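# Place matching pentomino piece into the board's hole

## Task

Pick up the loose pentomino piece whose shape matches the empty hole in the puzzle on the wooden board and seat it flat in that hole. All other pieces in that field must stay flat and inside it, and the board must remain upright. Then release the piece and move away so the robot touches neither the board, any of its pieces, nor any other loose object.

## Robot and tools

ROBOT. Two arms, left_arm and right_arm, face each other across a table. left_arm's base is on the +y side. The names do not refer to sides of a camera image. Each arm has six joints in this column order: waist, shoulder, elbow, wrist pitch, wrist yaw, wrist roll. Each also has a parallel gripper. The fingers point along the gripper's +x axis and close along its y axis. The reported end_effector_position is the midpoint between the finger pads, roughly 3 to 4 cm short of the fingertips.

FRAME. All poses share one world frame. The origin is the table centre, +z is up, and the table surface is at z = +0.020 m. Positions are in metres and orientations are quaternions in w,x,y,z order. Printed hand positions can be somewhat wrong, more so when an arm is stretched far.

execute_actions. Arguments: "actions", a list holding zero or one item, and optional "pictures" (boolean; images come by default). An empty list just reports the current state. A motion item has "rows" (1 to 15 rows) and optional "steps" (1 to 15, default 15). Each step lasts 1/30 s and uses one row; if there are fewer rows than steps, the final row is repeated. A wait item has only "steps" (up to 300). It returns once that many steps have elapsed since the previous result, and your reply time counts toward them. A refused call moves nothing.

ROW LAYOUT. Every row has 14 numbers in [-1, 1], covering both arms even when only one moves. The first seven are left_arm: six joint values in the column order above, then its opening. The next seven are the same for right_arm.

Joint values are offsets, not a pose. They are measured from the joint angles printed in the latest result that shows them. Before any such result in the scene, and for second or later calls inside one reply, they are measured from where the arm stands when the action begins. They are never relative to the previous row. Scale per unit: 0.9615 rad for waist, shoulder and elbow; 1.713 rad for wrist pitch; 1.767 for wrist yaw; 1.728 for wrist roll. Joint ranges (rad): waist -3.054 to 3.054, shoulder 0.000 to 3.142, elbow 0.000 to 2.356, wrist pitch -1.571 to 1.571, wrist yaw -1.571 to 1.571, wrist roll -3.142 to 3.142. A request more than 0.010 rad beyond a limit is refused. True limits may differ from these by up to 0.010 rad, and requests past them are clipped. "joint sent to its limit" reports such clipping, possibly for an earlier action. Its absence does not prove there is room. An all-zero row is not a pause: it pulls the arm back to the reference angles.

OPENING is an absolute value, not an offset. +1 is fully open (pad gap 0.088 m). Empty fingers close at about -0.80, and going lower changes nothing. A full close needs at least about 0.5 s.

MOTION LIMITS. Each step, the joint target may lead the measured angle by at most 0.211 rad (waist, shoulder, elbow), 0.213 (pitch), 0.267 (yaw) or 0.228 (roll). Targets that would put the gripper more than 70 mm from its measured position are scaled back. Big moves therefore take several actions. Friction can leave a joint short of its target or stop small turns entirely, so check the joint readings after every move. Between calls, the arms keep heading for your last row's target until they settle or a step is HELD. Fingers already moving finish their motion.

RESULTS. Per arm, the state line gives the gripper position, quaternion and linear/angular velocities. "Joint positions" and "Joint velocities" list the six joints (rad, rad/s) and then the pad gap (m, m/s). grip_measured gives the measured opening on the command scale. It may be biased by about 1 mm, and it reads narrower by up to 0.061 while squeezing something hard. To grasp, command about 0.07 below grip_measured; a smaller margin gives a lighter grip. Items under about 3 mm thick get proportionally weaker grip. Pad force tops out near 34 to 49 N. "joint command not followed" means a clearance check altered or blocked joint targets on some steps. HELD marks steps where your row was partly or wholly not sent.

zoom_image. Arguments: "camera" (cam_high, cam_low, cam_left_wrist or cam_right_wrist) and "region" [x0, y0, x1, y1] in pixels from the top-left of that camera's latest image, at most 504 by 504. All four cameras are 504x504. Calibration is given as K and T_world_to_cam, which maps world to camera. Fixed cameras can be off by a couple of degrees and several millimetres. Wrist camera poses follow from joint readings.

finished_scene. Argument "scene": the integer of the current scene. It is final, and the result reports success. Make sure the piece sits flat and stable first. A reply without any tool call ends everything.

AVOID. Do not drop, slam or shove things hard, and do not let anything leave the table. Do not let the arms collide or press on each other, which ends the scene. Contact torque reaching a joint's load limit freezes that arm for 10 s. Limits in N m are: waist 18, shoulder 22.3, elbow 22.2, wrist pitch 5.86, wrist yaw 5.84, wrist roll 5.48, with held weight counting. Holding loads heats the motors. MOTOR HOT appears from 50 °C. At 95 °C an OVER-TEMPERATURE FAULT holds the arm, and if it has not cooled within 30 to 60 s it loses power and goes limp. Brief external tugs on held parts or pushes on loose objects can happen. Quick, smooth, low-effort motion is preferred.

Each tool is called as name([rows], argument=value, ...), one row to a line, values as JSON.

## Session

execute_actions(actions=[])

Scene clock: 0.00 s of 3950.00 s.
left_arm: end_effector_position=(+0.0464, +0.2479, +0.4111) grip_measured=+1.000 end_effector_quat_wxyz=(+0.662, -0.017, -0.010, -0.749) end_effector_velocity=(+0.000, +0.000, -0.001) end_effector_angular_velocity=(-0.001, +0.008, +0.005) | right_arm: end_effector_position=(+0.2943, -0.2393, +0.1320) grip_measured=+1.000 end_effector_quat_wxyz=(+0.158, +0.685, +0.591, -0.395) end_effector_velocity=(-0.003, +0.001, +0.003) end_effector_angular_velocity=(+0.019, +0.004, +0.009)
Joint positions: left_arm=[-0.006  0.85   0.644  0.245 -0.003 -0.008  0.088] | right_arm=[-1.086  1.722  0.983 -0.56  -0.714  2.349  0.088]
Joint velocities: left_arm=[-0.002 -0.002 -0.007  0.007 -0.007 -0.007  0.   ] | right_arm=[-0.002 -0.007 -0.002 -0.007 -0.022 -0.007  0.   ]
Motor temperatures (°C, as the motors report them): left_arm=[24 22 22 23 24 22] | right_arm=[22 23 23 23 24 24]
Heat: left arm: hottest waist 24 °C (+0.0 °C/min); right arm: hottest wrist yaw 24 °C (+0.0 °C/min).

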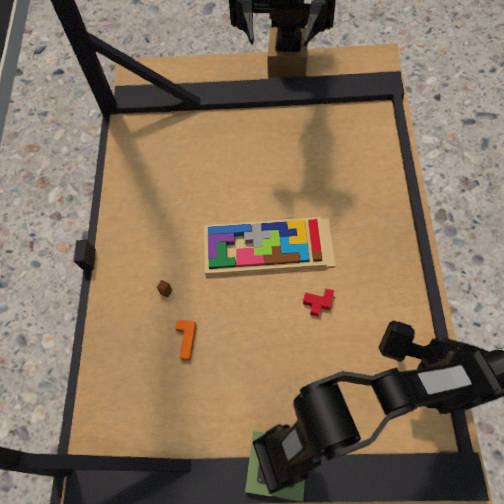

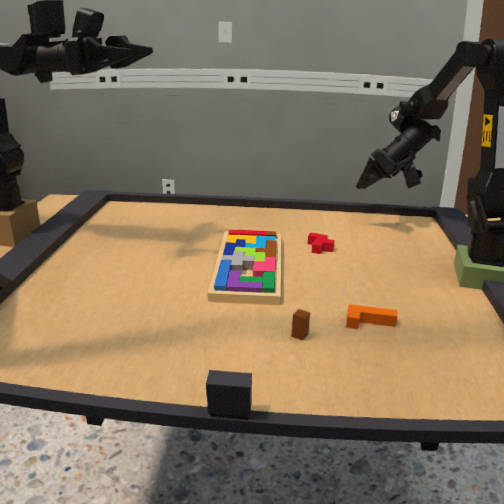

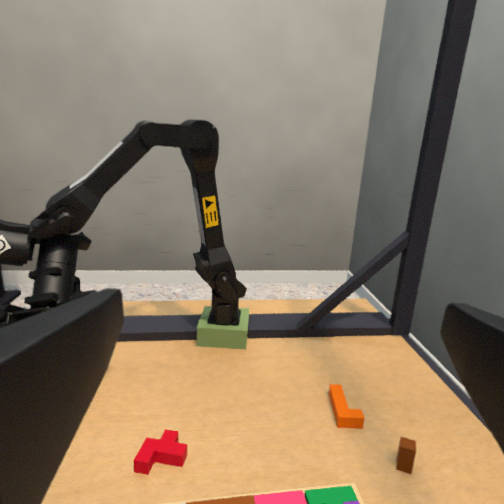

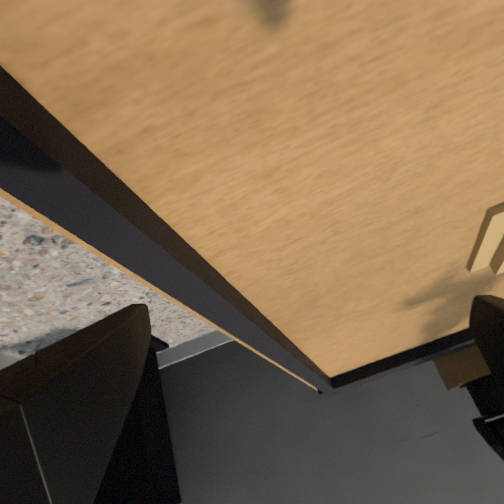

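zoom_image(camera="cam_high", region=[190, 200, 350, 330])

zoom_image(camera="cam_high", region=[130, 260, 250, 380])

zoom_image(camera="cam_low", region=[190, 210, 420, 350])

Region (190, 200, 350, 330) of cam_high's 504x504 image, scaled by 3.150, with more detail than that image has; it fills the top 410 rows of this view, and the rest is white.

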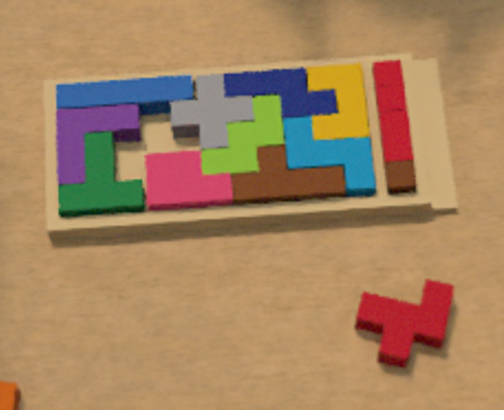

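Region (130, 260, 250, 380) of cam_high's 504x504 image, scaled by 4.200, with more detail than that image has.

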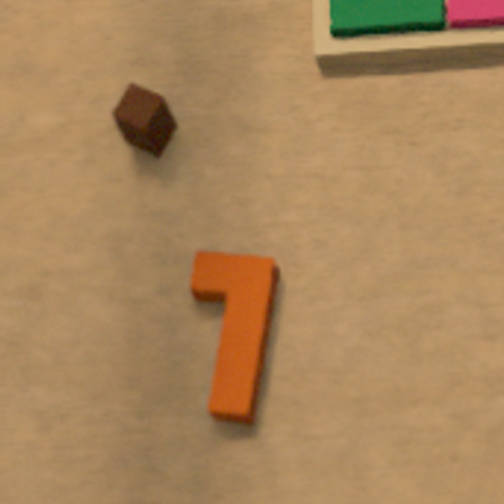

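Region (190, 210, 420, 350) of cam_low's 504x504 image, scaled by 2.191, with more detail than that image has; it fills the top 307 rows of this view, and the rest is white.

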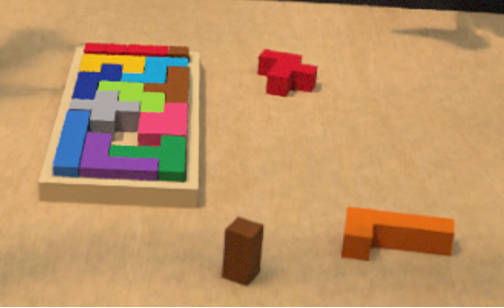

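execute_actions([
  {"rows":[[0,0,0,0,0,0,1,0.82,-0.42,0,-0.18,0.404,-1,1]],"steps":15},
], pictures=false)

execute_actions([
  {"steps":30},
], pictures=false)

execute_actions([
  {"rows":[[0,0,0,0,0,0,1,0,0,0,-0.25,0,-0.36,1]],"steps":15},
], pictures=false)

execute_actions([
  {"rows":[[0,0,0,0,0,0,1,0,0,-0.3,0,0,0,1]],"steps":15},
], pictures=false)

execute_actions([
  {"rows":[[0,0,0,0,0,0,1,0,0.2,0,0,0,0,1]],"steps":15},
])

Scene clock: 4.20 s of 3950.00 s.
left_arm: end_effector_position=(+0.0464, +0.2479, +0.4111) grip_measured=+1.000 end_effector_quat_wxyz=(+0.662, -0.017, -0.010, -0.749) end_effector_velocity=(+0.001, +0.002, +0.002) end_effector_angular_velocity=(+0.000, +0.022, +0.004) | right_arm: end_effector_position=(+0.1612, -0.1917, +0.1914) grip_measured=+1.000 end_effector_quat_wxyz=(+0.691, +0.321, +0.644, -0.070) end_effector_velocity=(-0.253, +0.141, +0.003) end_effector_angular_velocity=(-0.365, -0.635, +2.528)
Joint positions: left_arm=[-0.006  0.85   0.644  0.245 -0.003 -0.008  0.088] | right_arm=[-0.402  1.336  0.986 -0.86  -0.036  1.578  0.088]
Joint velocities: left_arm=[-0.002 -0.007  0.002 -0.007 -0.007 -0.022  0.   ] | right_arm=[ 1.106 -0.032 -0.002 -0.051  0.183 -1.59   0.   ]
Motor temperatures (°C, as the motors report them): left_arm=[24 22 23 23 24 22] | right_arm=[22 24 24 23 24 24]
Heat: left arm: hottest waist 24 °C (+0.0 °C/min); right arm: hottest shoulder 24 °C (+0.0 °C/min).
Steps of this call (steps 1 to 90: nothing new was sent; then 0.70 s passed at rest; steps 91 to 105: all 15 steps of this action). Readings (joint positions):
91: left_arm=[-0.006 0.850 0.644 0.245 -0.003 -0.008] | right_arm=[-1.076 1.706 0.985 -0.580 -0.675 2.319]
92: left_arm=[-0.006 0.850 0.644 0.245 -0.003 -0.008] | right_arm=[-1.039 1.678 0.984 -0.636 -0.596 2.261]
94: left_arm=[-0.006 0.850 0.644 0.245 -0.003 -0.008] | right_arm=[-0.936 1.588 0.981 -0.736 -0.482 2.158]
98: left_arm=[-0.006 0.850 0.644 0.245 -0.003 -0.008] | right_arm=[-0.730 1.405 0.983 -0.825 -0.238 1.947]
105: the state above

Scene clock: 5.20 s of 3950.00 s.
left_arm: end_effector_position=(+0.0464, +0.2479, +0.4111) grip_measured=+1.000 end_effector_quat_wxyz=(+0.662, -0.017, -0.010, -0.749) end_effector_velocity=(-0.002, +0.001, -0.004) end_effector_angular_velocity=(+0.013, +0.005, -0.010) | right_arm: end_effector_position=(+0.1396, -0.1813, +0.1934) grip_measured=+1.000 end_effector_quat_wxyz=(+0.758, -0.067, +0.593, +0.262) end_effector_velocity=(+0.001, -0.003, -0.001) end_effector_angular_velocity=(-0.015, -0.014, +0.029)
Joint positions: left_arm=[-0.006  0.85   0.644  0.245 -0.003 -0.008  0.088] | right_arm=[-0.301  1.327  0.986 -0.866 -0.003  0.625  0.088]
Joint velocities: left_arm=[-0.002 -0.002 -0.007 -0.007  0.007 -0.007  0.   ] | right_arm=[-0.002 -0.002 -0.002 -0.007  0.007 -0.037  0.   ]
Motor temperatures (°C, as the motors report them): left_arm=[24 22 23 24 24 22] | right_arm=[22 24 24 23 24 24]
Heat: left arm: hottest waist 24 °C (+0.0 °C/min); right arm: hottest shoulder 24 °C (+0.0 °C/min).
Steps of this call (steps 1 to 30: the robot went on to your last target). Readings (joint positions):
1: left_arm=[-0.006 0.850 0.644 0.245 -0.003 -0.008] | right_arm=[-0.370 1.335 0.986 -0.862 -0.030 1.525]
2: left_arm=[-0.006 0.850 0.644 0.245 -0.003 -0.008] | right_arm=[-0.348 1.334 0.986 -0.863 -0.024 1.472]
4: left_arm=[-0.006 0.850 0.644 0.245 -0.003 -0.008] | right_arm=[-0.325 1.330 0.986 -0.865 -0.014 1.367]
8: left_arm=[-0.006 0.850 0.644 0.245 -0.003 -0.008] | right_arm=[-0.309 1.327 0.986 -0.866 -0.006 1.157]
30: the state above

Scene clock: 5.70 s of 3950.00 s.
left_arm: end_effector_position=(+0.0464, +0.2479, +0.4111) grip_measured=+1.000 end_effector_quat_wxyz=(+0.662, -0.017, -0.010, -0.749) end_effector_velocity=(+0.000, -0.001, -0.003) end_effector_angular_velocity=(+0.013, +0.006, +0.005) | right_arm: end_effector_position=(+0.1000, -0.2598, +0.1806) grip_measured=+1.000 end_effector_quat_wxyz=(+0.594, -0.368, +0.622, +0.352) end_effector_velocity=(-0.011, -0.020, -0.000) end_effector_angular_velocity=(-0.081, +0.061, +0.239)
Joint positions: left_arm=[-0.006  0.85   0.644  0.245 -0.003 -0.008  0.088] | right_arm=[-0.301  1.326  0.991 -1.282 -0.002  0.033  0.088]
Joint velocities: left_arm=[-0.002  0.002 -0.002 -0.007 -0.007 -0.007  0.   ] | right_arm=[-0.002 -0.002 -0.007 -0.095 -0.007 -0.242  0.   ]
Motor temperatures (°C, as the motors report them): left_arm=[24 22 23 24 24 22] | right_arm=[22 24 24 23 24 24]
Heat: left arm: hottest waist 24 °C (+0.0 °C/min); right arm: hottest shoulder 24 °C (+0.0 °C/min).
Steps of this call (steps 1 to 15: all 15 steps of this action). Readings (joint positions):
1: left_arm=[-0.006 0.850 0.644 0.245 -0.003 -0.008] | right_arm=[-0.301 1.327 0.988 -0.885 -0.002 0.594]
2: left_arm=[-0.006 0.850 0.644 0.245 -0.003 -0.008] | right_arm=[-0.301 1.327 0.991 -0.939 -0.002 0.536]
4: left_arm=[-0.006 0.850 0.644 0.245 -0.003 -0.008] | right_arm=[-0.301 1.326 0.991 -1.047 -0.002 0.431]
8: left_arm=[-0.006 0.850 0.644 0.245 -0.003 -0.008] | right_arm=[-0.301 1.326 0.991 -1.213 -0.002 0.220]
15: the state above

Scene clock: 6.20 s of 3950.00 s.
left_arm: end_effector_position=(+0.0464, +0.2479, +0.4111) grip_measured=+1.000 end_effector_quat_wxyz=(+0.662, -0.017, -0.010, -0.749) end_effector_velocity=(+0.000, +0.000, -0.002) end_effector_angular_velocity=(+0.008, +0.007, +0.005) | right_arm: end_effector_position=(+0.0661, -0.3268, +0.1246) grip_measured=+1.000 end_effector_quat_wxyz=(+0.505, -0.416, +0.696, +0.296) end_effector_velocity=(-0.008, -0.013, -0.004) end_effector_angular_velocity=(-0.042, +0.031, +0.002)
Joint positions: left_arm=[-0.006  0.85   0.644  0.245 -0.003 -0.008  0.088] | right_arm=[-0.301  1.323  0.716 -1.284 -0.002  0.031  0.088]
Joint velocities: left_arm=[-0.002 -0.002 -0.002 -0.007 -0.007 -0.007  0.   ] | right_arm=[-0.002 -0.007 -0.037 -0.022 -0.007 -0.007  0.   ]
Motor temperatures (°C, as the motors report them): left_arm=[24 22 24 24 24 22] | right_arm=[22 24 24 23 24 24]
Heat: left arm: hottest waist 24 °C (+0.0 °C/min); right arm: hottest shoulder 24 °C (+0.0 °C/min).
Steps of this call (steps 1 to 15: all 15 steps of this action). Readings (joint positions):
1: left_arm=[-0.006 0.850 0.644 0.245 -0.003 -0.008] | right_arm=[-0.301 1.325 0.972 -1.274 -0.002 0.030]
2: left_arm=[-0.006 0.850 0.644 0.245 -0.003 -0.008] | right_arm=[-0.301 1.319 0.935 -1.268 -0.002 0.030]
4: left_arm=[-0.006 0.850 0.644 0.245 -0.003 -0.008] | right_arm=[-0.301 1.320 0.838 -1.283 -0.002 0.030]
8: left_arm=[-0.006 0.850 0.644 0.245 -0.003 -0.008] | right_arm=[-0.301 1.323 0.740 -1.287 -0.002 0.030]
15: the state above

Scene clock: 6.70 s of 3950.00 s.
left_arm: end_effector_position=(+0.0464, +0.2479, +0.4111) grip_measured=+1.000 end_effector_quat_wxyz=(+0.662, -0.017, -0.010, -0.749) end_effector_velocity=(+0.000, +0.000, -0.002) end_effector_angular_velocity=(+0.008, +0.007, +0.005) | right_arm: end_effector_position=(+0.0624, -0.3341, +0.1071) grip_measured=+1.000 end_effector_quat_wxyz=(+0.442, -0.442, +0.737, +0.257) end_effector_velocity=(-0.002, -0.003, -0.002) end_effector_angular_velocity=(-0.027, +0.017, -0.012)
Joint positions: left_arm=[-0.006  0.85   0.644  0.245 -0.003 -0.008  0.088] | right_arm=[-0.301  1.503  0.718 -1.282 -0.002  0.031  0.088]
Joint velocities: left_arm=[-0.002 -0.002 -0.002 -0.007 -0.007 -0.007  0.   ] | right_arm=[-0.002  0.022 -0.002 -0.007 -0.007  0.007  0.   ]
Motor temperatures (°C, as the motors report them): left_arm=[24 22 24 24 24 22] | right_arm=[22 24 24 23 24 24]
Heat: left arm: hottest waist 24 °C (+0.0 °C/min); right arm: hottest shoulder 24 °C (+0.0 °C/min).
Steps of this call (steps 1 to 15: all 15 steps of this action). Readings (joint positions):
1: left_arm=[-0.006 0.850 0.644 0.245 -0.003 -0.008] | right_arm=[-0.301 1.339 0.715 -1.286 -0.002 0.031]
2: left_arm=[-0.006 0.850 0.644 0.245 -0.003 -0.008] | right_arm=[-0.301 1.371 0.719 -1.286 -0.002 0.031]
4: left_arm=[-0.006 0.850 0.644 0.245 -0.003 -0.008] | right_arm=[-0.301 1.443 0.718 -1.280 -0.002 0.031]
8: left_arm=[-0.006 0.850 0.644 0.245 -0.003 -0.008] | right_arm=[-0.301 1.488 0.718 -1.282 -0.002 0.031]
15: the state above
camera_calibration (this result's frames):
cam_right_wrist: T_world_to_cam=[[0.858354, -0.512723, -0.0185375, -0.207744], [-0.327774, -0.575809, 0.749004, -0.217353], [-0.394706, -0.636835, -0.662306, -0.0397844], [0, 0, 0, 1]] pos_world=[0.0913721, -0.257005, 0.132598]

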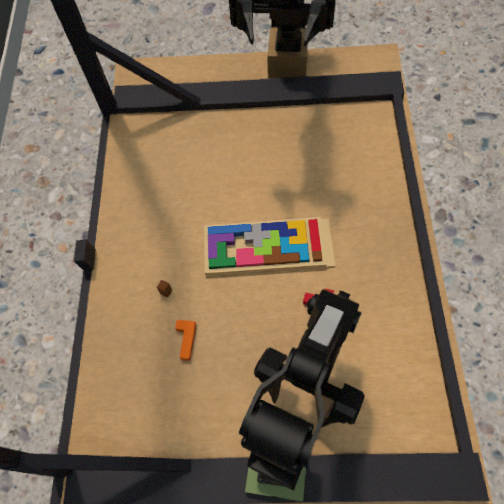

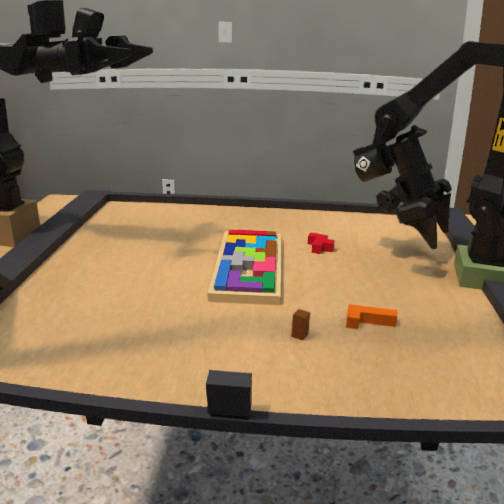

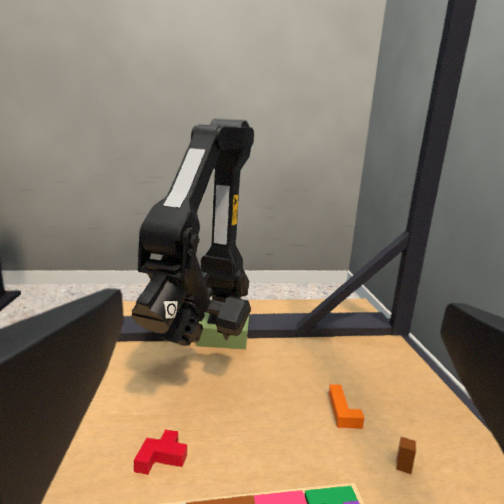

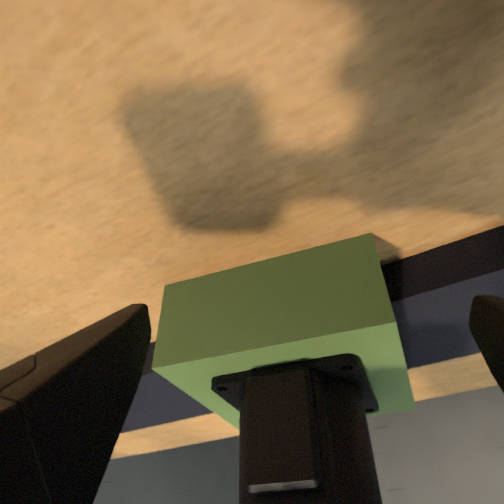

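execute_actions([
  {"rows":[[0,0,0,0,0,0,1,0.08,0.05,0.25,0.07,0,-0.012,1],[0,0,0,0,0,0,1,0.08,0.05,0.25,0.07,0,-0.012,1],[0,0,0,0,0,0,1,0.08,0.05,0.25,0.07,0,-0.012,1],[0,0,0,0,0,0,1,0.08,0.05,0.25,0.07,0,-0.012,1],[0,0,0,0,0,0,1,0.168,0.207,0.484,0.142,0,-0.012,1]],"steps":15},
], pictures=false)

execute_actions([
  {"steps":12},
])

Scene clock: 11.43 s of 3950.00 s.
left_arm: end_effector_position=(+0.0464, +0.2479, +0.4111) grip_measured=+1.000 end_effector_quat_wxyz=(+0.662, -0.017, -0.010, -0.749) end_effector_velocity=(+0.000, +0.000, -0.002) end_effector_angular_velocity=(+0.008, +0.007, +0.005) | right_arm: end_effector_position=(+0.1015, -0.1575, +0.1426) grip_measured=+1.000 end_effector_quat_wxyz=(+0.577, -0.410, +0.572, +0.414) end_effector_velocity=(+0.007, +0.050, +0.014) end_effector_angular_velocity=(+0.111, -0.029, +0.049)
Joint positions: left_arm=[-0.006  0.85   0.644  0.245 -0.003 -0.008  0.088] | right_arm=[-0.146  1.676  1.162 -1.048 -0.001  0.013  0.088]
Joint velocities: left_arm=[-0.002 -0.002 -0.002 -0.007 -0.007 -0.007  0.   ] | right_arm=[ 0.027  0.076  0.139  0.051 -0.007 -0.022  0.   ]
Motor temperatures (°C, as the motors report them): left_arm=[24 22 25 25 24 22] | right_arm=[22 24 24 23 24 24]
Heat: left arm: hottest elbow 25 °C (+5.2 °C/min); right arm: hottest shoulder 24 °C (+0.0 °C/min).
Steps of this call (steps 1 to 15: the robot went on to your last target; steps 16 to 90: nothing new was sent; then 1.23 s passed at rest; steps 91 to 105: all 15 steps of this action). Readings (joint positions):
91: left_arm=[-0.006 0.850 0.644 0.245 -0.003 -0.008] | right_arm=[-0.297 1.508 0.731 -1.282 -0.001 0.030]
92: left_arm=[-0.006 0.850 0.644 0.245 -0.003 -0.008] | right_arm=[-0.283 1.517 0.758 -1.264 -0.001 0.027]
94: left_arm=[-0.006 0.850 0.644 0.245 -0.003 -0.008] | right_arm=[-0.259 1.530 0.841 -1.206 -0.001 0.021]
98: left_arm=[-0.006 0.850 0.644 0.245 -0.003 -0.008] | right_arm=[-0.191 1.619 1.007 -1.108 -0.000 0.016]
105: the state above

Scene clock: 11.83 s of 3950.00 s.
left_arm: end_effector_position=(+0.0464, +0.2479, +0.4111) grip_measured=+1.000 end_effector_quat_wxyz=(+0.662, -0.017, -0.010, -0.749) end_effector_velocity=(+0.001, +0.001, +0.003) end_effector_angular_velocity=(-0.011, +0.010, +0.014) | right_arm: end_effector_position=(+0.1020, -0.1522, +0.1430) grip_measured=+1.000 end_effector_quat_wxyz=(+0.579, -0.409, +0.569, +0.418) end_effector_velocity=(-0.001, -0.002, +0.000) end_effector_angular_velocity=(-0.005, +0.009, +0.020)
Joint positions: left_arm=[-0.006  0.85   0.644  0.245 -0.003 -0.008  0.088] | right_arm=[-0.143  1.686  1.176 -1.041 -0.001  0.013  0.088]
Joint velocities: left_arm=[-0.007 -0.007 -0.002  0.007 -0.022 -0.007  0.   ] | right_arm=[-0.002 -0.002 -0.002 -0.007 -0.007 -0.022  0.   ]
Motor temperatures (°C, as the motors report them): left_arm=[24 22 25 25 24 22] | right_arm=[22 24 25 23 24 24]
Heat: left arm: hottest elbow 25 °C (+5.1 °C/min); right arm: hottest elbow 25 °C (+5.1 °C/min).
Steps of this call (steps 1 to 12: the robot went on to your last target). Readings (joint positions):
1: left_arm=[-0.006 0.850 0.644 0.245 -0.003 -0.008] | right_arm=[-0.146 1.678 1.166 -1.046 -0.001 0.013]
2: left_arm=[-0.006 0.850 0.644 0.245 -0.003 -0.008] | right_arm=[-0.145 1.681 1.168 -1.045 -0.001 0.013]
4: left_arm=[-0.006 0.850 0.644 0.245 -0.003 -0.008] | right_arm=[-0.144 1.684 1.170 -1.044 -0.001 0.013]
8: left_arm=[-0.006 0.850 0.644 0.245 -0.003 -0.008] | right_arm=[-0.143 1.686 1.174 -1.041 -0.001 0.013]
12: the state above
camera_calibration (this result's frames):
cam_right_wrist: T_world_to_cam=[[0.940404, -0.336493, -0.0491156, -0.125024], [-0.303555, -0.895756, 0.324769, -0.117009], [-0.153278, -0.290505, -0.944517, 0.183944], [0, 0, 0, 1]] pos_world=[0.110249, -0.0934442, 0.205599]

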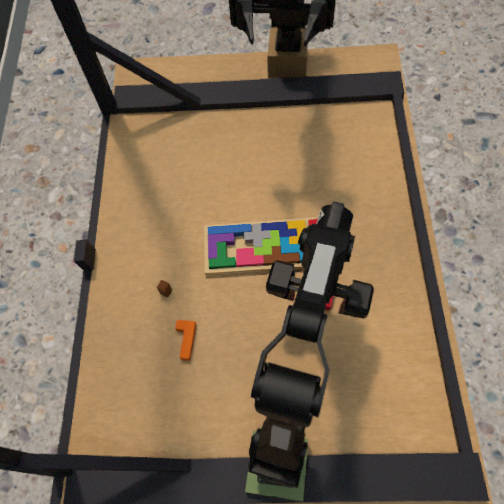

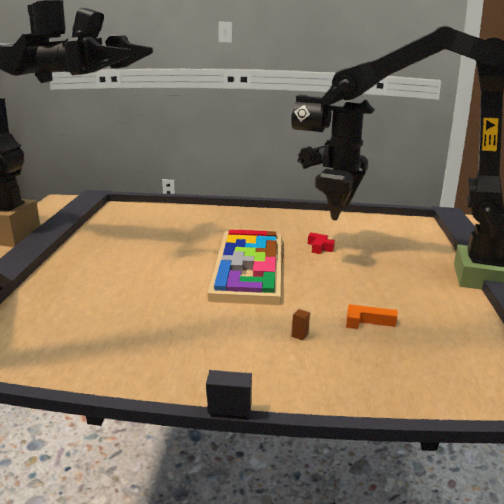

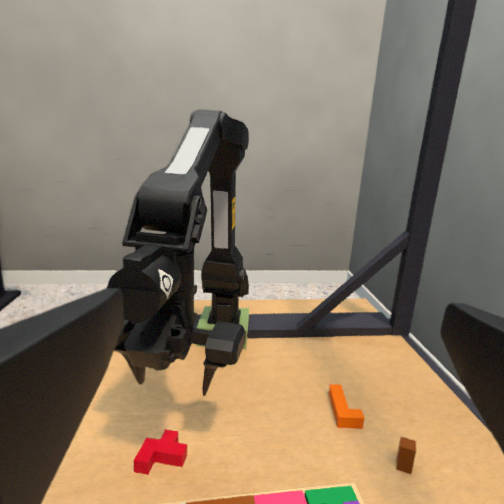

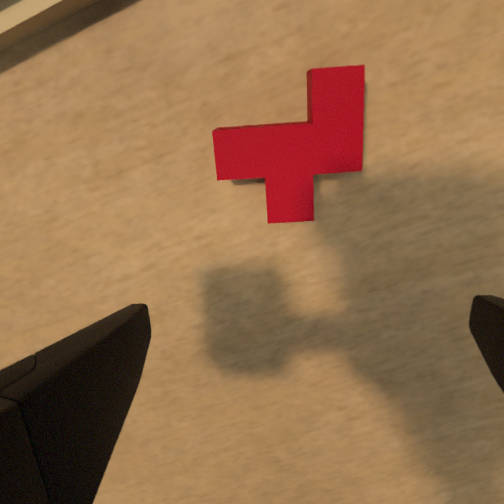

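execute_actions([
  {"rows":[[0,0,0,0,0,0,1,0.005,0.1,0.06,0.04,0,-0.025,0.6],[0,0,0,0,0,0,1,0.005,0.1,0.06,0.04,0,-0.025,0.6],[0,0,0,0,0,0,1,0.005,0.18,0.09,0.07,0,-0.025,0.6],[0,0,0,0,0,0,1,0.005,0.18,0.09,0.07,0,-0.025,0.6],[0,0,0,0,0,0,1,0.012,0.265,0.1,0.092,0,-0.025,0.6]],"steps":15},
], pictures=false)

execute_actions([
  {"steps":10},
])

Scene clock: 18.17 s of 3950.00 s.
left_arm: end_effector_position=(+0.0464, +0.2479, +0.4111) grip_measured=+1.000 end_effector_quat_wxyz=(+0.662, -0.017, -0.010, -0.749) end_effector_velocity=(+0.000, +0.000, -0.002) end_effector_angular_velocity=(+0.006, -0.008, +0.005) | right_arm: end_effector_position=(+0.1142, -0.1047, +0.0946) grip_measured=+0.608 end_effector_quat_wxyz=(+0.571, -0.421, +0.556, +0.433) end_effector_velocity=(+0.004, +0.021, +0.009) end_effector_angular_velocity=(+0.074, -0.016, +0.010)
Joint positions: left_arm=[-0.006  0.85   0.644  0.245 -0.003 -0.008  0.088] | right_arm=[-0.134  1.919  1.263 -0.888 -0.001 -0.028  0.069]
Joint velocities: left_arm=[-0.002 -0.002 -0.002 -0.007 -0.007  0.007  0.   ] | right_arm=[ 0.002  0.002  0.042  0.037 -0.007 -0.007 -0.002]
Motor temperatures (°C, as the motors report them): left_arm=[24 22 26 26 24 22] | right_arm=[22 24 25 23 24 24]
Heat: left arm: hottest elbow 26 °C (+6.6 °C/min); right arm: hottest elbow 25 °C (+3.3 °C/min).
Steps of this call (steps 1 to 30: the robot went on to your last target; steps 31 to 90: nothing new was sent; then 2.83 s passed at rest; steps 91 to 105: all 15 steps of this action). Readings (joint positions):
91: left_arm=[-0.006 0.850 0.644 0.245 -0.003 -0.008] | right_arm=[-0.143 1.694 1.181 -1.039 -0.001 0.006]
92: left_arm=[-0.006 0.850 0.644 0.245 -0.003 -0.008] | right_arm=[-0.142 1.708 1.192 -1.022 -0.001 -0.003]
94: left_arm=[-0.006 0.850 0.644 0.245 -0.003 -0.008] | right_arm=[-0.142 1.758 1.223 -0.976 -0.001 -0.015]
98: left_arm=[-0.006 0.850 0.644 0.245 -0.003 -0.008] | right_arm=[-0.137 1.876 1.257 -0.910 -0.001 -0.024]
105: the state above

Scene clock: 18.50 s of 3950.00 s.
left_arm: end_effector_position=(+0.0464, +0.2479, +0.4111) grip_measured=+1.000 end_effector_quat_wxyz=(+0.662, -0.017, -0.010, -0.749) end_effector_velocity=(+0.000, +0.001, -0.006) end_effector_angular_velocity=(+0.023, +0.005, +0.005) | right_arm: end_effector_position=(+0.1146, -0.1035, +0.0939) grip_measured=+0.603 end_effector_quat_wxyz=(+0.572, -0.421, +0.555, +0.433) end_effector_velocity=(-0.002, -0.001, +0.002) end_effector_angular_velocity=(-0.000, +0.008, -0.005)
Joint positions: left_arm=[-0.006  0.85   0.644  0.245 -0.003 -0.008  0.088] | right_arm=[-0.134  1.923  1.266 -0.885 -0.001 -0.028  0.069]
Joint velocities: left_arm=[-0.002 -0.007 -0.007 -0.022 -0.007 -0.007  0.   ] | right_arm=[ 0.002 -0.007 -0.002 -0.007 -0.007  0.007 -0.   ]
Motor temperatures (°C, as the motors report them): left_arm=[24 22 26 26 24 22] | right_arm=[22 24 25 23 24 24]
Heat: left arm: hottest elbow 26 °C (+6.5 °C/min); right arm: hottest elbow 25 °C (+3.2 °C/min).
Steps of this call (steps 1 to 10: the robot went on to your last target). Readings (joint positions):
1: left_arm=[-0.006 0.850 0.644 0.245 -0.003 -0.008] | right_arm=[-0.134 1.919 1.265 -0.887 -0.001 -0.028]
2: left_arm=[-0.006 0.850 0.644 0.245 -0.003 -0.008] | right_arm=[-0.134 1.919 1.265 -0.886 -0.001 -0.028]
4: left_arm=[-0.006 0.850 0.644 0.245 -0.003 -0.008] | right_arm=[-0.134 1.920 1.266 -0.886 -0.001 -0.028]
8: left_arm=[-0.006 0.850 0.644 0.245 -0.003 -0.008] | right_arm=[-0.134 1.923 1.266 -0.885 -0.001 -0.028]
10: the state above
camera_calibration (this result's frames):
cam_right_wrist: T_world_to_cam=[[0.95599, -0.289403, -0.0482547, -0.11984], [-0.260291, -0.91246, 0.315697, -0.0594305], [-0.135394, -0.289243, -0.947632, 0.151989], [0, 0, 0, 1]] pos_world=[0.119675, -0.0449481, 0.157009]

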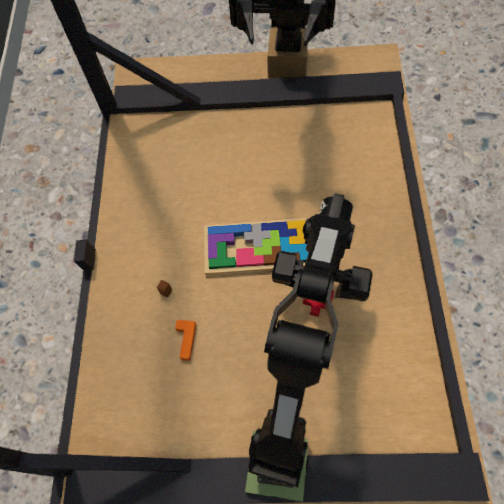

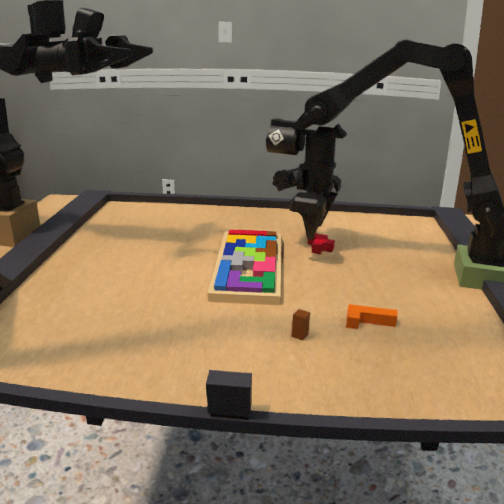

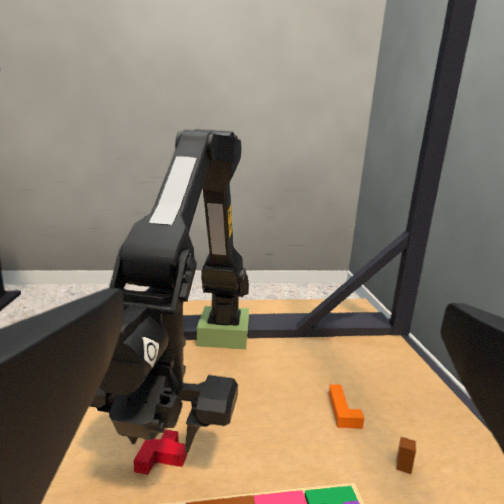

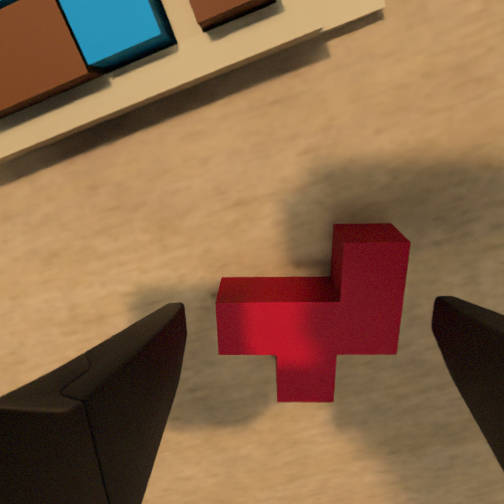

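execute_actions([
  {"rows":[[0,0,0,0,0,0,1,0,0.015,-0.04,0.03,0,0,0.6],[0,0,0,0,0,0,1,0,0.015,-0.04,0.03,0,0,0.6],[0,0,0,0,0,0,1,0,0.015,-0.04,0.03,0,0,0.6],[0,0,0,0,0,0,1,0,0.028,-0.073,0.052,0,0,0.6]],"steps":15},
])

Scene clock: 20.37 s of 3950.00 s.
left_arm: end_effector_position=(+0.0464, +0.2479, +0.4111) grip_measured=+1.000 end_effector_quat_wxyz=(+0.662, -0.017, -0.010, -0.749) end_effector_velocity=(+0.000, +0.001, +0.003) end_effector_angular_velocity=(-0.011, +0.009, +0.005) | right_arm: end_effector_position=(+0.1141, -0.1050, +0.0772) grip_measured=+0.602 end_effector_quat_wxyz=(+0.576, -0.418, +0.551, +0.437) end_effector_velocity=(-0.002, -0.005, -0.002) end_effector_angular_velocity=(-0.014, +0.012, -0.009)
Joint positions: left_arm=[-0.006  0.85   0.644  0.245 -0.003 -0.008  0.088] | right_arm=[-0.134  1.933  1.207 -0.799 -0.001 -0.028  0.069]
Joint velocities: left_arm=[-0.002 -0.002  0.002  0.007 -0.007 -0.007  0.   ] | right_arm=[-0.002 -0.002 -0.012 -0.007 -0.007  0.007 -0.   ]
Motor temperatures (°C, as the motors report them): left_arm=[24 22 26 26 24 22] | right_arm=[22 24 26 23 24 24]
Heat: left arm: hottest elbow 26 °C (+5.9 °C/min); right arm: hottest elbow 26 °C (+5.9 °C/min).
Steps of this call (steps 1 to 15: the robot went on to your last target; steps 16 to 41: nothing new was sent; steps 42 to 56: all 15 steps of this action). Readings (joint positions):
42: left_arm=[-0.006 0.850 0.644 0.245 -0.003 -0.008] | right_arm=[-0.134 1.923 1.263 -0.879 -0.001 -0.028]
43: left_arm=[-0.006 0.850 0.644 0.245 -0.003 -0.008] | right_arm=[-0.134 1.923 1.259 -0.865 -0.001 -0.028]
45: left_arm=[-0.006 0.850 0.644 0.245 -0.003 -0.008] | right_arm=[-0.134 1.924 1.248 -0.846 -0.001 -0.028]
49: left_arm=[-0.006 0.850 0.644 0.245 -0.003 -0.008] | right_arm=[-0.134 1.930 1.217 -0.814 -0.001 -0.028]
56: the state above
camera_calibration (this result's frames):
cam_right_wrist: T_world_to_cam=[[0.95622, -0.288666, -0.048123, -0.120592], [-0.261758, -0.917173, 0.300459, -0.0547815], [-0.13087, -0.274709, -0.95258, 0.137068], [0, 0, 0, 1]] pos_world=[0.118911, -0.0474013, 0.141224]

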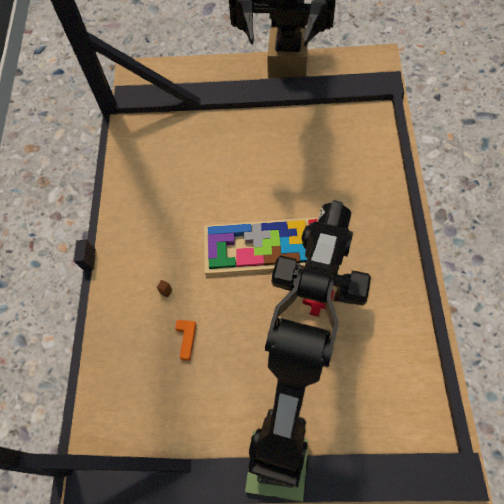

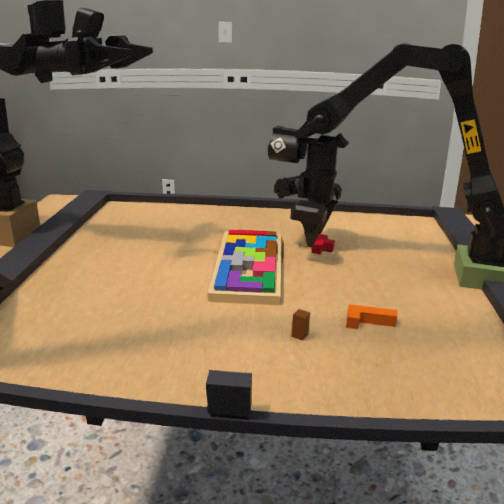

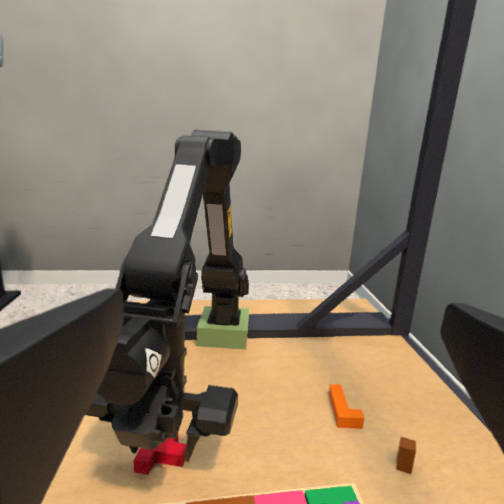

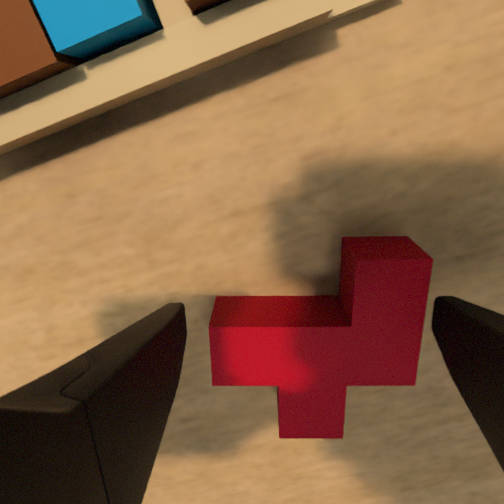

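execute_actions([
  {"rows":[[0,0,0,0,0,0,1,0,0.025,0,0,0,0,0.6],[0,0,0,0,0,0,1,0,0.025,0,0,0,0,0.6],[0,0,0,0,0,0,1,0,0.048,0.003,-0.004,0,0,0.6]],"steps":15},
])

Scene clock: 21.83 s of 3950.00 s.
left_arm: end_effector_position=(+0.0464, +0.2479, +0.4111) grip_measured=+1.000 end_effector_quat_wxyz=(+0.662, -0.017, -0.010, -0.749) end_effector_velocity=(+0.000, +0.001, +0.001) end_effector_angular_velocity=(-0.006, +0.008, +0.005) | right_arm: end_effector_position=(+0.1129, -0.1089, +0.0679) grip_measured=+0.602 end_effector_quat_wxyz=(+0.566, -0.425, +0.561, +0.430) end_effector_velocity=(-0.001, -0.003, +0.001) end_effector_angular_velocity=(-0.014, +0.012, +0.005)
Joint positions: left_arm=[-0.006  0.85   0.644  0.245 -0.003 -0.008  0.088] | right_arm=[-0.134  1.961  1.205 -0.804 -0.001 -0.028  0.069]
Joint velocities: left_arm=[-0.002 -0.002 -0.002  0.007 -0.007 -0.007  0.   ] | right_arm=[-0.002 -0.002  0.002 -0.022 -0.007 -0.007 -0.   ]
Motor temperatures (°C, as the motors report them): left_arm=[24 22 26 26 24 22] | right_arm=[22 25 26 23 24 24]
Heat: left arm: hottest elbow 26 °C (+5.5 °C/min); right arm: hottest elbow 26 °C (+5.5 °C/min).
Steps of this call (steps 1 to 15: the robot went on to your last target; steps 16 to 29: nothing new was sent; steps 30 to 44: all 15 steps of this action). Readings (joint positions):
30: left_arm=[-0.006 0.850 0.644 0.245 -0.003 -0.008] | right_arm=[-0.134 1.934 1.205 -0.797 -0.001 -0.028]
31: left_arm=[-0.006 0.850 0.644 0.245 -0.003 -0.008] | right_arm=[-0.134 1.935 1.205 -0.797 -0.001 -0.028]
33: left_arm=[-0.006 0.850 0.644 0.245 -0.003 -0.008] | right_arm=[-0.134 1.941 1.205 -0.798 -0.001 -0.028]
37: left_arm=[-0.006 0.850 0.644 0.245 -0.003 -0.008] | right_arm=[-0.134 1.959 1.205 -0.803 -0.001 -0.028]
44: the state above
camera_calibration (this result's frames):
cam_right_wrist: T_world_to_cam=[[0.955733, -0.290231, -0.0483875, -0.121103], [-0.258563, -0.906911, 0.332653, -0.0573009], [-0.140429, -0.305416, -0.941807, 0.123962], [0, 0, 0, 1]] pos_world=[0.118334, -0.0492544, 0.12995]

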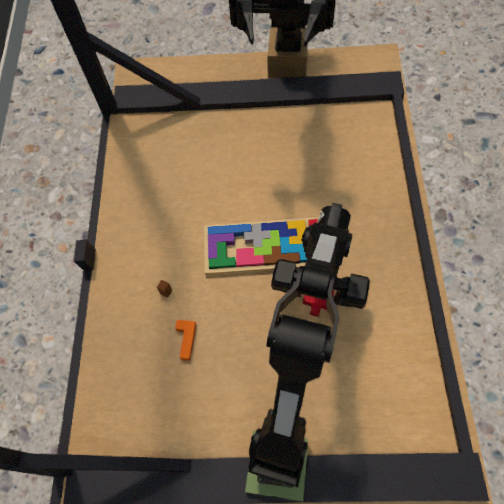

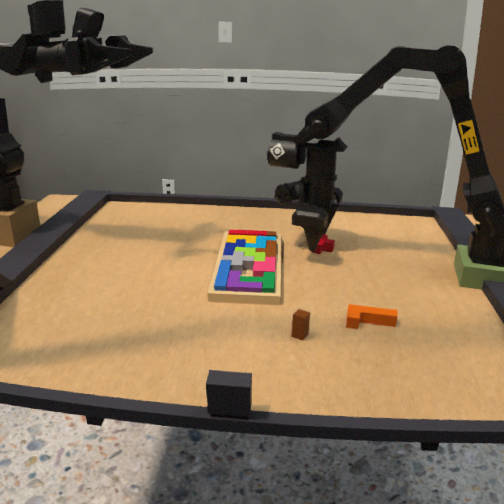

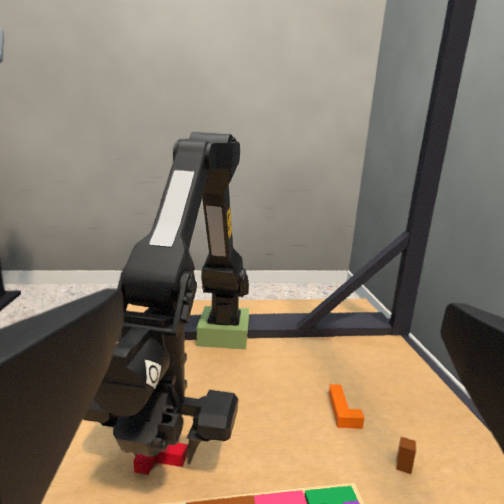

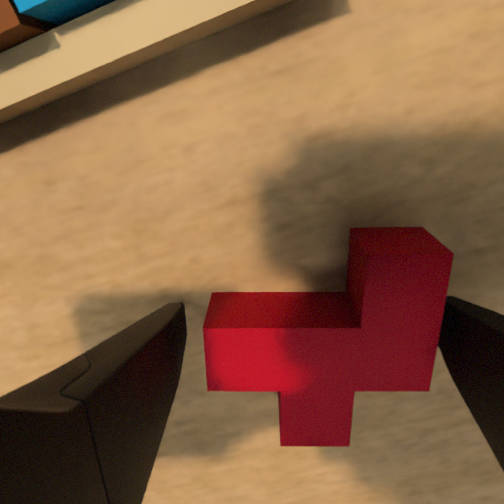

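zoom_image(camera="cam_low", region=[270, 190, 370, 270])

Region (270, 190, 370, 270) of cam_low's 504x504 image, scaled by 5.040, with more detail than that image has; it fills the top 403 rows of this view, and the rest is white.

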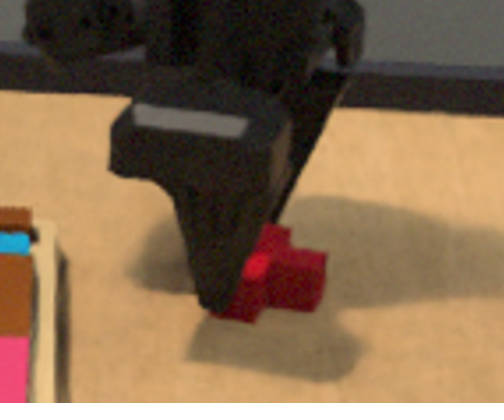

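execute_actions([
  {"rows":[[0,0,0,0,0,0,1,0,-0.015,0.024,-0.012,0,0,0.6]],"steps":10},
], pictures=false)

execute_actions([
  {"rows":[[0,0,0,0,0,0,1,0,0,0,0,0,0,0.45],[0,0,0,0,0,0,1,0,0,0,0,0,0,0.4],[0,0,0,0,0,0,1,0,0,0,0,0,0,0.35],[0,0,0,0,0,0,1,0,0,0,0,0,0,0.3],[0,0,0,0,0,0,1,0,0,0,0,0,0,0.25],[0,0,0,0,0,0,1,0,0,0,0,0,0,0.18]],"steps":15},
])

Scene clock: 26.00 s of 3950.00 s.
left_arm: end_effector_position=(+0.0464, +0.2479, +0.4111) grip_measured=+1.000 end_effector_quat_wxyz=(+0.662, -0.017, -0.010, -0.749) end_effector_velocity=(+0.000, +0.000, -0.002) end_effector_angular_velocity=(+0.008, +0.007, +0.005) | right_arm: end_effector_position=(+0.1134, -0.1074, +0.0714) grip_measured=+0.602 end_effector_quat_wxyz=(+0.566, -0.425, +0.561, +0.429) end_effector_velocity=(+0.002, +0.001, +0.004) end_effector_angular_velocity=(+0.005, -0.009, -0.024)
Joint positions: left_arm=[-0.006  0.85   0.644  0.245 -0.003 -0.008  0.088] | right_arm=[-0.134  1.961  1.221 -0.822 -0.001 -0.028  0.069]
Joint velocities: left_arm=[-0.002 -0.002 -0.002 -0.007 -0.007 -0.007  0.   ] | right_arm=[-0.002 -0.007  0.007 -0.007  0.007  0.022 -0.   ]
Motor temperatures (°C, as the motors report them): left_arm=[24 22 27 26 24 22] | right_arm=[22 25 26 23 24 24]
Heat: left arm: hottest elbow 27 °C (+6.9 °C/min); right arm: hottest elbow 26 °C (+4.6 °C/min).
Steps of this call (steps 1 to 15: the robot went on to your last target; steps 16 to 90: nothing new was sent; then 0.83 s passed at rest; steps 91 to 100: all 10 steps of this action). Readings (joint positions):
91: left_arm=[-0.006 0.850 0.644 0.245 -0.003 -0.008] | right_arm=[-0.134 1.962 1.207 -0.807 -0.001 -0.028]
92: left_arm=[-0.006 0.850 0.644 0.245 -0.003 -0.008] | right_arm=[-0.134 1.962 1.210 -0.812 -0.001 -0.028]
94: left_arm=[-0.006 0.850 0.644 0.245 -0.003 -0.008] | right_arm=[-0.134 1.962 1.215 -0.816 -0.001 -0.028]
98: left_arm=[-0.006 0.850 0.644 0.245 -0.003 -0.008] | right_arm=[-0.134 1.961 1.221 -0.820 -0.001 -0.028]
100: the state above

Scene clock: 26.50 s of 3950.00 s.
left_arm: end_effector_position=(+0.0464, +0.2479, +0.4111) grip_measured=+1.000 end_effector_quat_wxyz=(+0.662, -0.017, -0.010, -0.749) end_effector_velocity=(-0.001, +0.001, -0.002) end_effector_angular_velocity=(+0.006, -0.008, +0.000) | right_arm: end_effector_position=(+0.1134, -0.1075, +0.0714) grip_measured=+0.324 end_effector_quat_wxyz=(+0.566, -0.425, +0.561, +0.429) end_effector_velocity=(-0.003, -0.002, -0.001) end_effector_angular_velocity=(-0.005, +0.025, +0.005)
Joint positions: left_arm=[-0.006  0.85   0.644  0.245 -0.003 -0.008  0.088] | right_arm=[-0.134  1.961  1.221 -0.822 -0.001 -0.028  0.055]
Joint velocities: left_arm=[-0.007 -0.002 -0.002 -0.007 -0.007  0.007  0.   ] | right_arm=[-0.002  0.002 -0.002 -0.007 -0.022 -0.007  0.   ]
Motor temperatures (°C, as the motors report them): left_arm=[24 22 27 26 24 22] | right_arm=[22 25 26 23 24 24]
Heat: left arm: hottest elbow 27 °C (+6.8 °C/min); right arm: hottest elbow 26 °C (+4.5 °C/min).
Steps of this call (steps 1 to 15: all 15 steps of this action). Readings (joint positions):
1: left_arm=[-0.006 0.850 0.644 0.245 -0.003 -0.008] | right_arm=[-0.134 1.961 1.221 -0.822 -0.001 -0.028]
2: left_arm=[-0.006 0.850 0.644 0.245 -0.003 -0.008] | right_arm=[-0.134 1.961 1.221 -0.822 -0.001 -0.028]
4: left_arm=[-0.006 0.850 0.644 0.245 -0.003 -0.008] | right_arm=[-0.134 1.961 1.221 -0.822 -0.001 -0.028]
8: left_arm=[-0.006 0.850 0.644 0.245 -0.003 -0.008] | right_arm=[-0.134 1.961 1.221 -0.822 -0.001 -0.028]
15: the state above
camera_calibration (this result's frames):
cam_right_wrist: T_world_to_cam=[[0.955722, -0.290327, -0.0480197, -0.121033], [-0.258499, -0.906264, 0.33446, -0.0571831], [-0.140621, -0.307237, -0.941186, 0.12759], [0, 0, 0, 1]] pos_world=[0.118834, -0.0477619, 0.133399]

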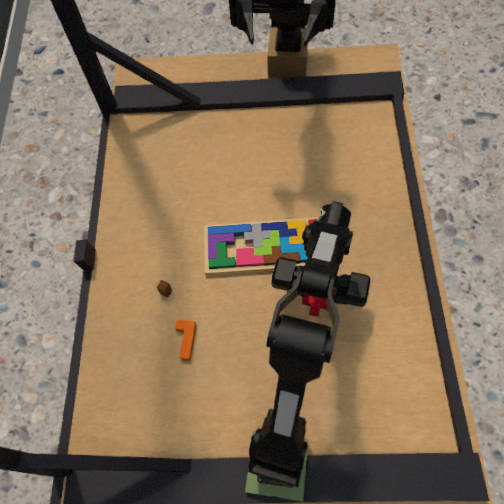

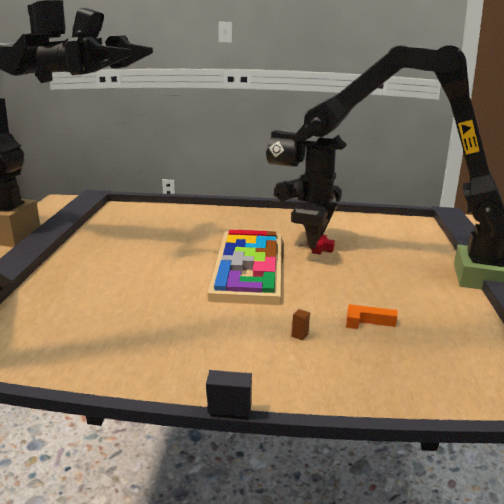

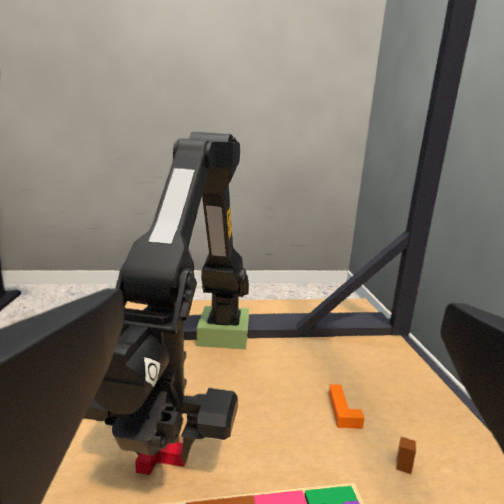

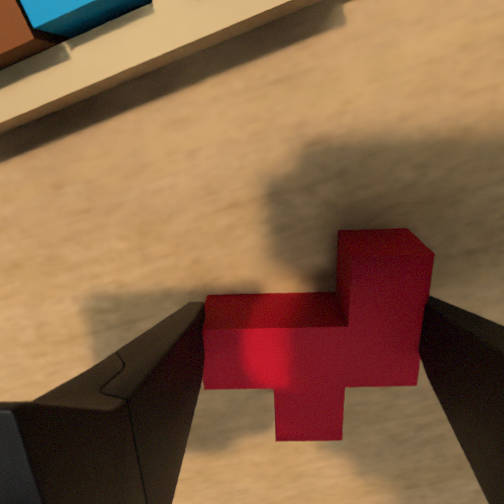

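execute_actions([
  {"rows":[[0,0,0,0,0,0,1,0,0,0.04,-0.022,0,0,0.22],[0,0,0,0,0,0,1,0,0,0.08,-0.045,0,0,0.22],[0,0,0,0,0,0,1,0,0,0.12,-0.067,0,0,0.22],[0,0,0,0,0,0,1,0,0,0.16,-0.09,0,0,0.22],[0,0,0,0,0,0,1,0,0,0.2,-0.112,0,-0.05,0.22],[0,0,0,0,0,0,1,0.03,0,0.25,-0.14,0,-0.15,0.22],[0,0,0,0,0,0,1,0.08,0.02,0.3,-0.155,0,-0.25,0.22],[0,0,0,0,0,0,1,0.13,0.05,0.35,-0.165,0,-0.35,0.22],[0,0,0,0,0,0,1,0.18,0.08,0.4,-0.175,0,-0.45,0.22],[0,0,0,0,0,0,1,0.23,0.11,0.45,-0.185,0,-0.55,0.22],[0,0,0,0,0,0,1,0.28,0.14,0.5,-0.195,0,-0.65,0.22],[0,0,0,0,0,0,1,0.33,0.17,0.55,-0.2,0,-0.75,0.22],[0,0,0,0,0,0,1,0.38,0.2,0.59,-0.21,0,-0.85,0.22],[0,0,0,0,0,0,1,0.43,0.24,0.63,-0.22,0,-0.95,0.22],[0,0,0,0,0,0,1,0.477,0.275,0.671,-0.226,0,-1,0.22]],"steps":15},
], pictures=false)

execute_actions([
  {"steps":20},
], pictures=false)

Scene clock: 28.60 s of 3950.00 s.
left_arm: end_effector_position=(+0.0464, +0.2479, +0.4111) grip_measured=+1.000 end_effector_quat_wxyz=(+0.662, -0.017, -0.010, -0.749) end_effector_velocity=(+0.000, +0.000, -0.001) end_effector_angular_velocity=(+0.000, +0.022, +0.004) | right_arm: end_effector_position=(+0.0283, -0.0273, +0.1443) grip_measured=+0.325 end_effector_quat_wxyz=(+0.390, -0.591, +0.357, +0.609) end_effector_velocity=(-0.442, +0.181, -0.015) end_effector_angular_velocity=(-0.080, -0.050, +2.245)
Joint positions: left_arm=[-0.006  0.85   0.644  0.245 -0.003 -0.008  0.088] | right_arm=[ 0.127  2.075  1.694 -1.137  0.002 -0.498  0.055]
Joint velocities: left_arm=[-0.002 -0.002 -0.007  0.007 -0.007 -0.022  0.   ] | right_arm=[ 1.096  0.725  1.038 -0.388 -0.007 -1.15  -0.   ]
Motor temperatures (°C, as the motors report them): left_arm=[24 22 27 27 24 22] | right_arm=[22 26 26 23 24 24]
Heat: left arm: hottest elbow 27 °C (+6.3 °C/min); right arm: hottest shoulder 26 °C (+4.2 °C/min).
From where the robot then was, a joint's target lay farther than a number of 1.0 reaches, so one or more steps of this call were cut to that.
Steps of this call (steps 1 to 15: the robot went on to your last target; steps 16 to 48: nothing new was sent; steps 49 to 63: all 15 steps of this action). Readings (joint positions):
49: left_arm=[-0.006 0.850 0.644 0.245 -0.003 -0.008] | right_arm=[-0.134 1.961 1.224 -0.826 -0.001 -0.028]
50: left_arm=[-0.006 0.850 0.644 0.245 -0.003 -0.008] | right_arm=[-0.134 1.961 1.234 -0.841 -0.001 -0.028]
52: left_arm=[-0.006 0.850 0.644 0.245 -0.003 -0.008] | right_arm=[-0.134 1.961 1.271 -0.891 -0.001 -0.028]
56: left_arm=[-0.006 0.850 0.644 0.245 -0.003 -0.008] | right_arm=[-0.116 1.963 1.412 -1.012 0.003 -0.188]
63: the state above

Scene clock: 29.27 s of 3950.00 s.
left_arm: end_effector_position=(+0.0464, +0.2479, +0.4111) grip_measured=+1.000 end_effector_quat_wxyz=(+0.662, -0.017, -0.010, -0.749) end_effector_velocity=(+0.000, +0.000, -0.004) end_effector_angular_velocity=(+0.013, +0.006, +0.005) | right_arm: end_effector_position=(-0.0559, -0.0099, +0.1347) grip_measured=+0.325 end_effector_quat_wxyz=(+0.037, +0.704, +0.050, -0.707) end_effector_velocity=(-0.000, +0.001, -0.006) end_effector_angular_velocity=(+0.001, -0.022, +1.543)
Joint positions: left_arm=[-0.006  0.85   0.644  0.245 -0.003 -0.008  0.088] | right_arm=[ 0.323  2.204  1.859 -1.207 -0.003 -1.537  0.055]
Joint velocities: left_arm=[-0.002 -0.002 -0.007 -0.007 -0.007 -0.007  0.   ] | right_arm=[-0.002  0.012 -0.002  0.007 -0.007 -1.546 -0.   ]
Motor temperatures (°C, as the motors report them): left_arm=[24 22 27 27 24 22] | right_arm=[22 26 26 23 24 24]
Heat: left arm: hottest elbow 27 °C (+6.2 °C/min); right arm: hottest shoulder 26 °C (+4.1 °C/min).
Steps of this call (steps 1 to 20: the robot went on to your last target). Readings (joint positions):
1: left_arm=[-0.006 0.850 0.644 0.245 -0.003 -0.008] | right_arm=[0.163 2.099 1.728 -1.149 0.002 -0.539]
2: left_arm=[-0.006 0.850 0.644 0.245 -0.003 -0.008] | right_arm=[0.199 2.123 1.758 -1.161 0.002 -0.587]
4: left_arm=[-0.006 0.850 0.644 0.245 -0.003 -0.008] | right_arm=[0.263 2.163 1.804 -1.179 -0.001 -0.693]
8: left_arm=[-0.006 0.850 0.644 0.245 -0.003 -0.008] | right_arm=[0.325 2.197 1.839 -1.200 -0.004 -0.905]
20: the state above


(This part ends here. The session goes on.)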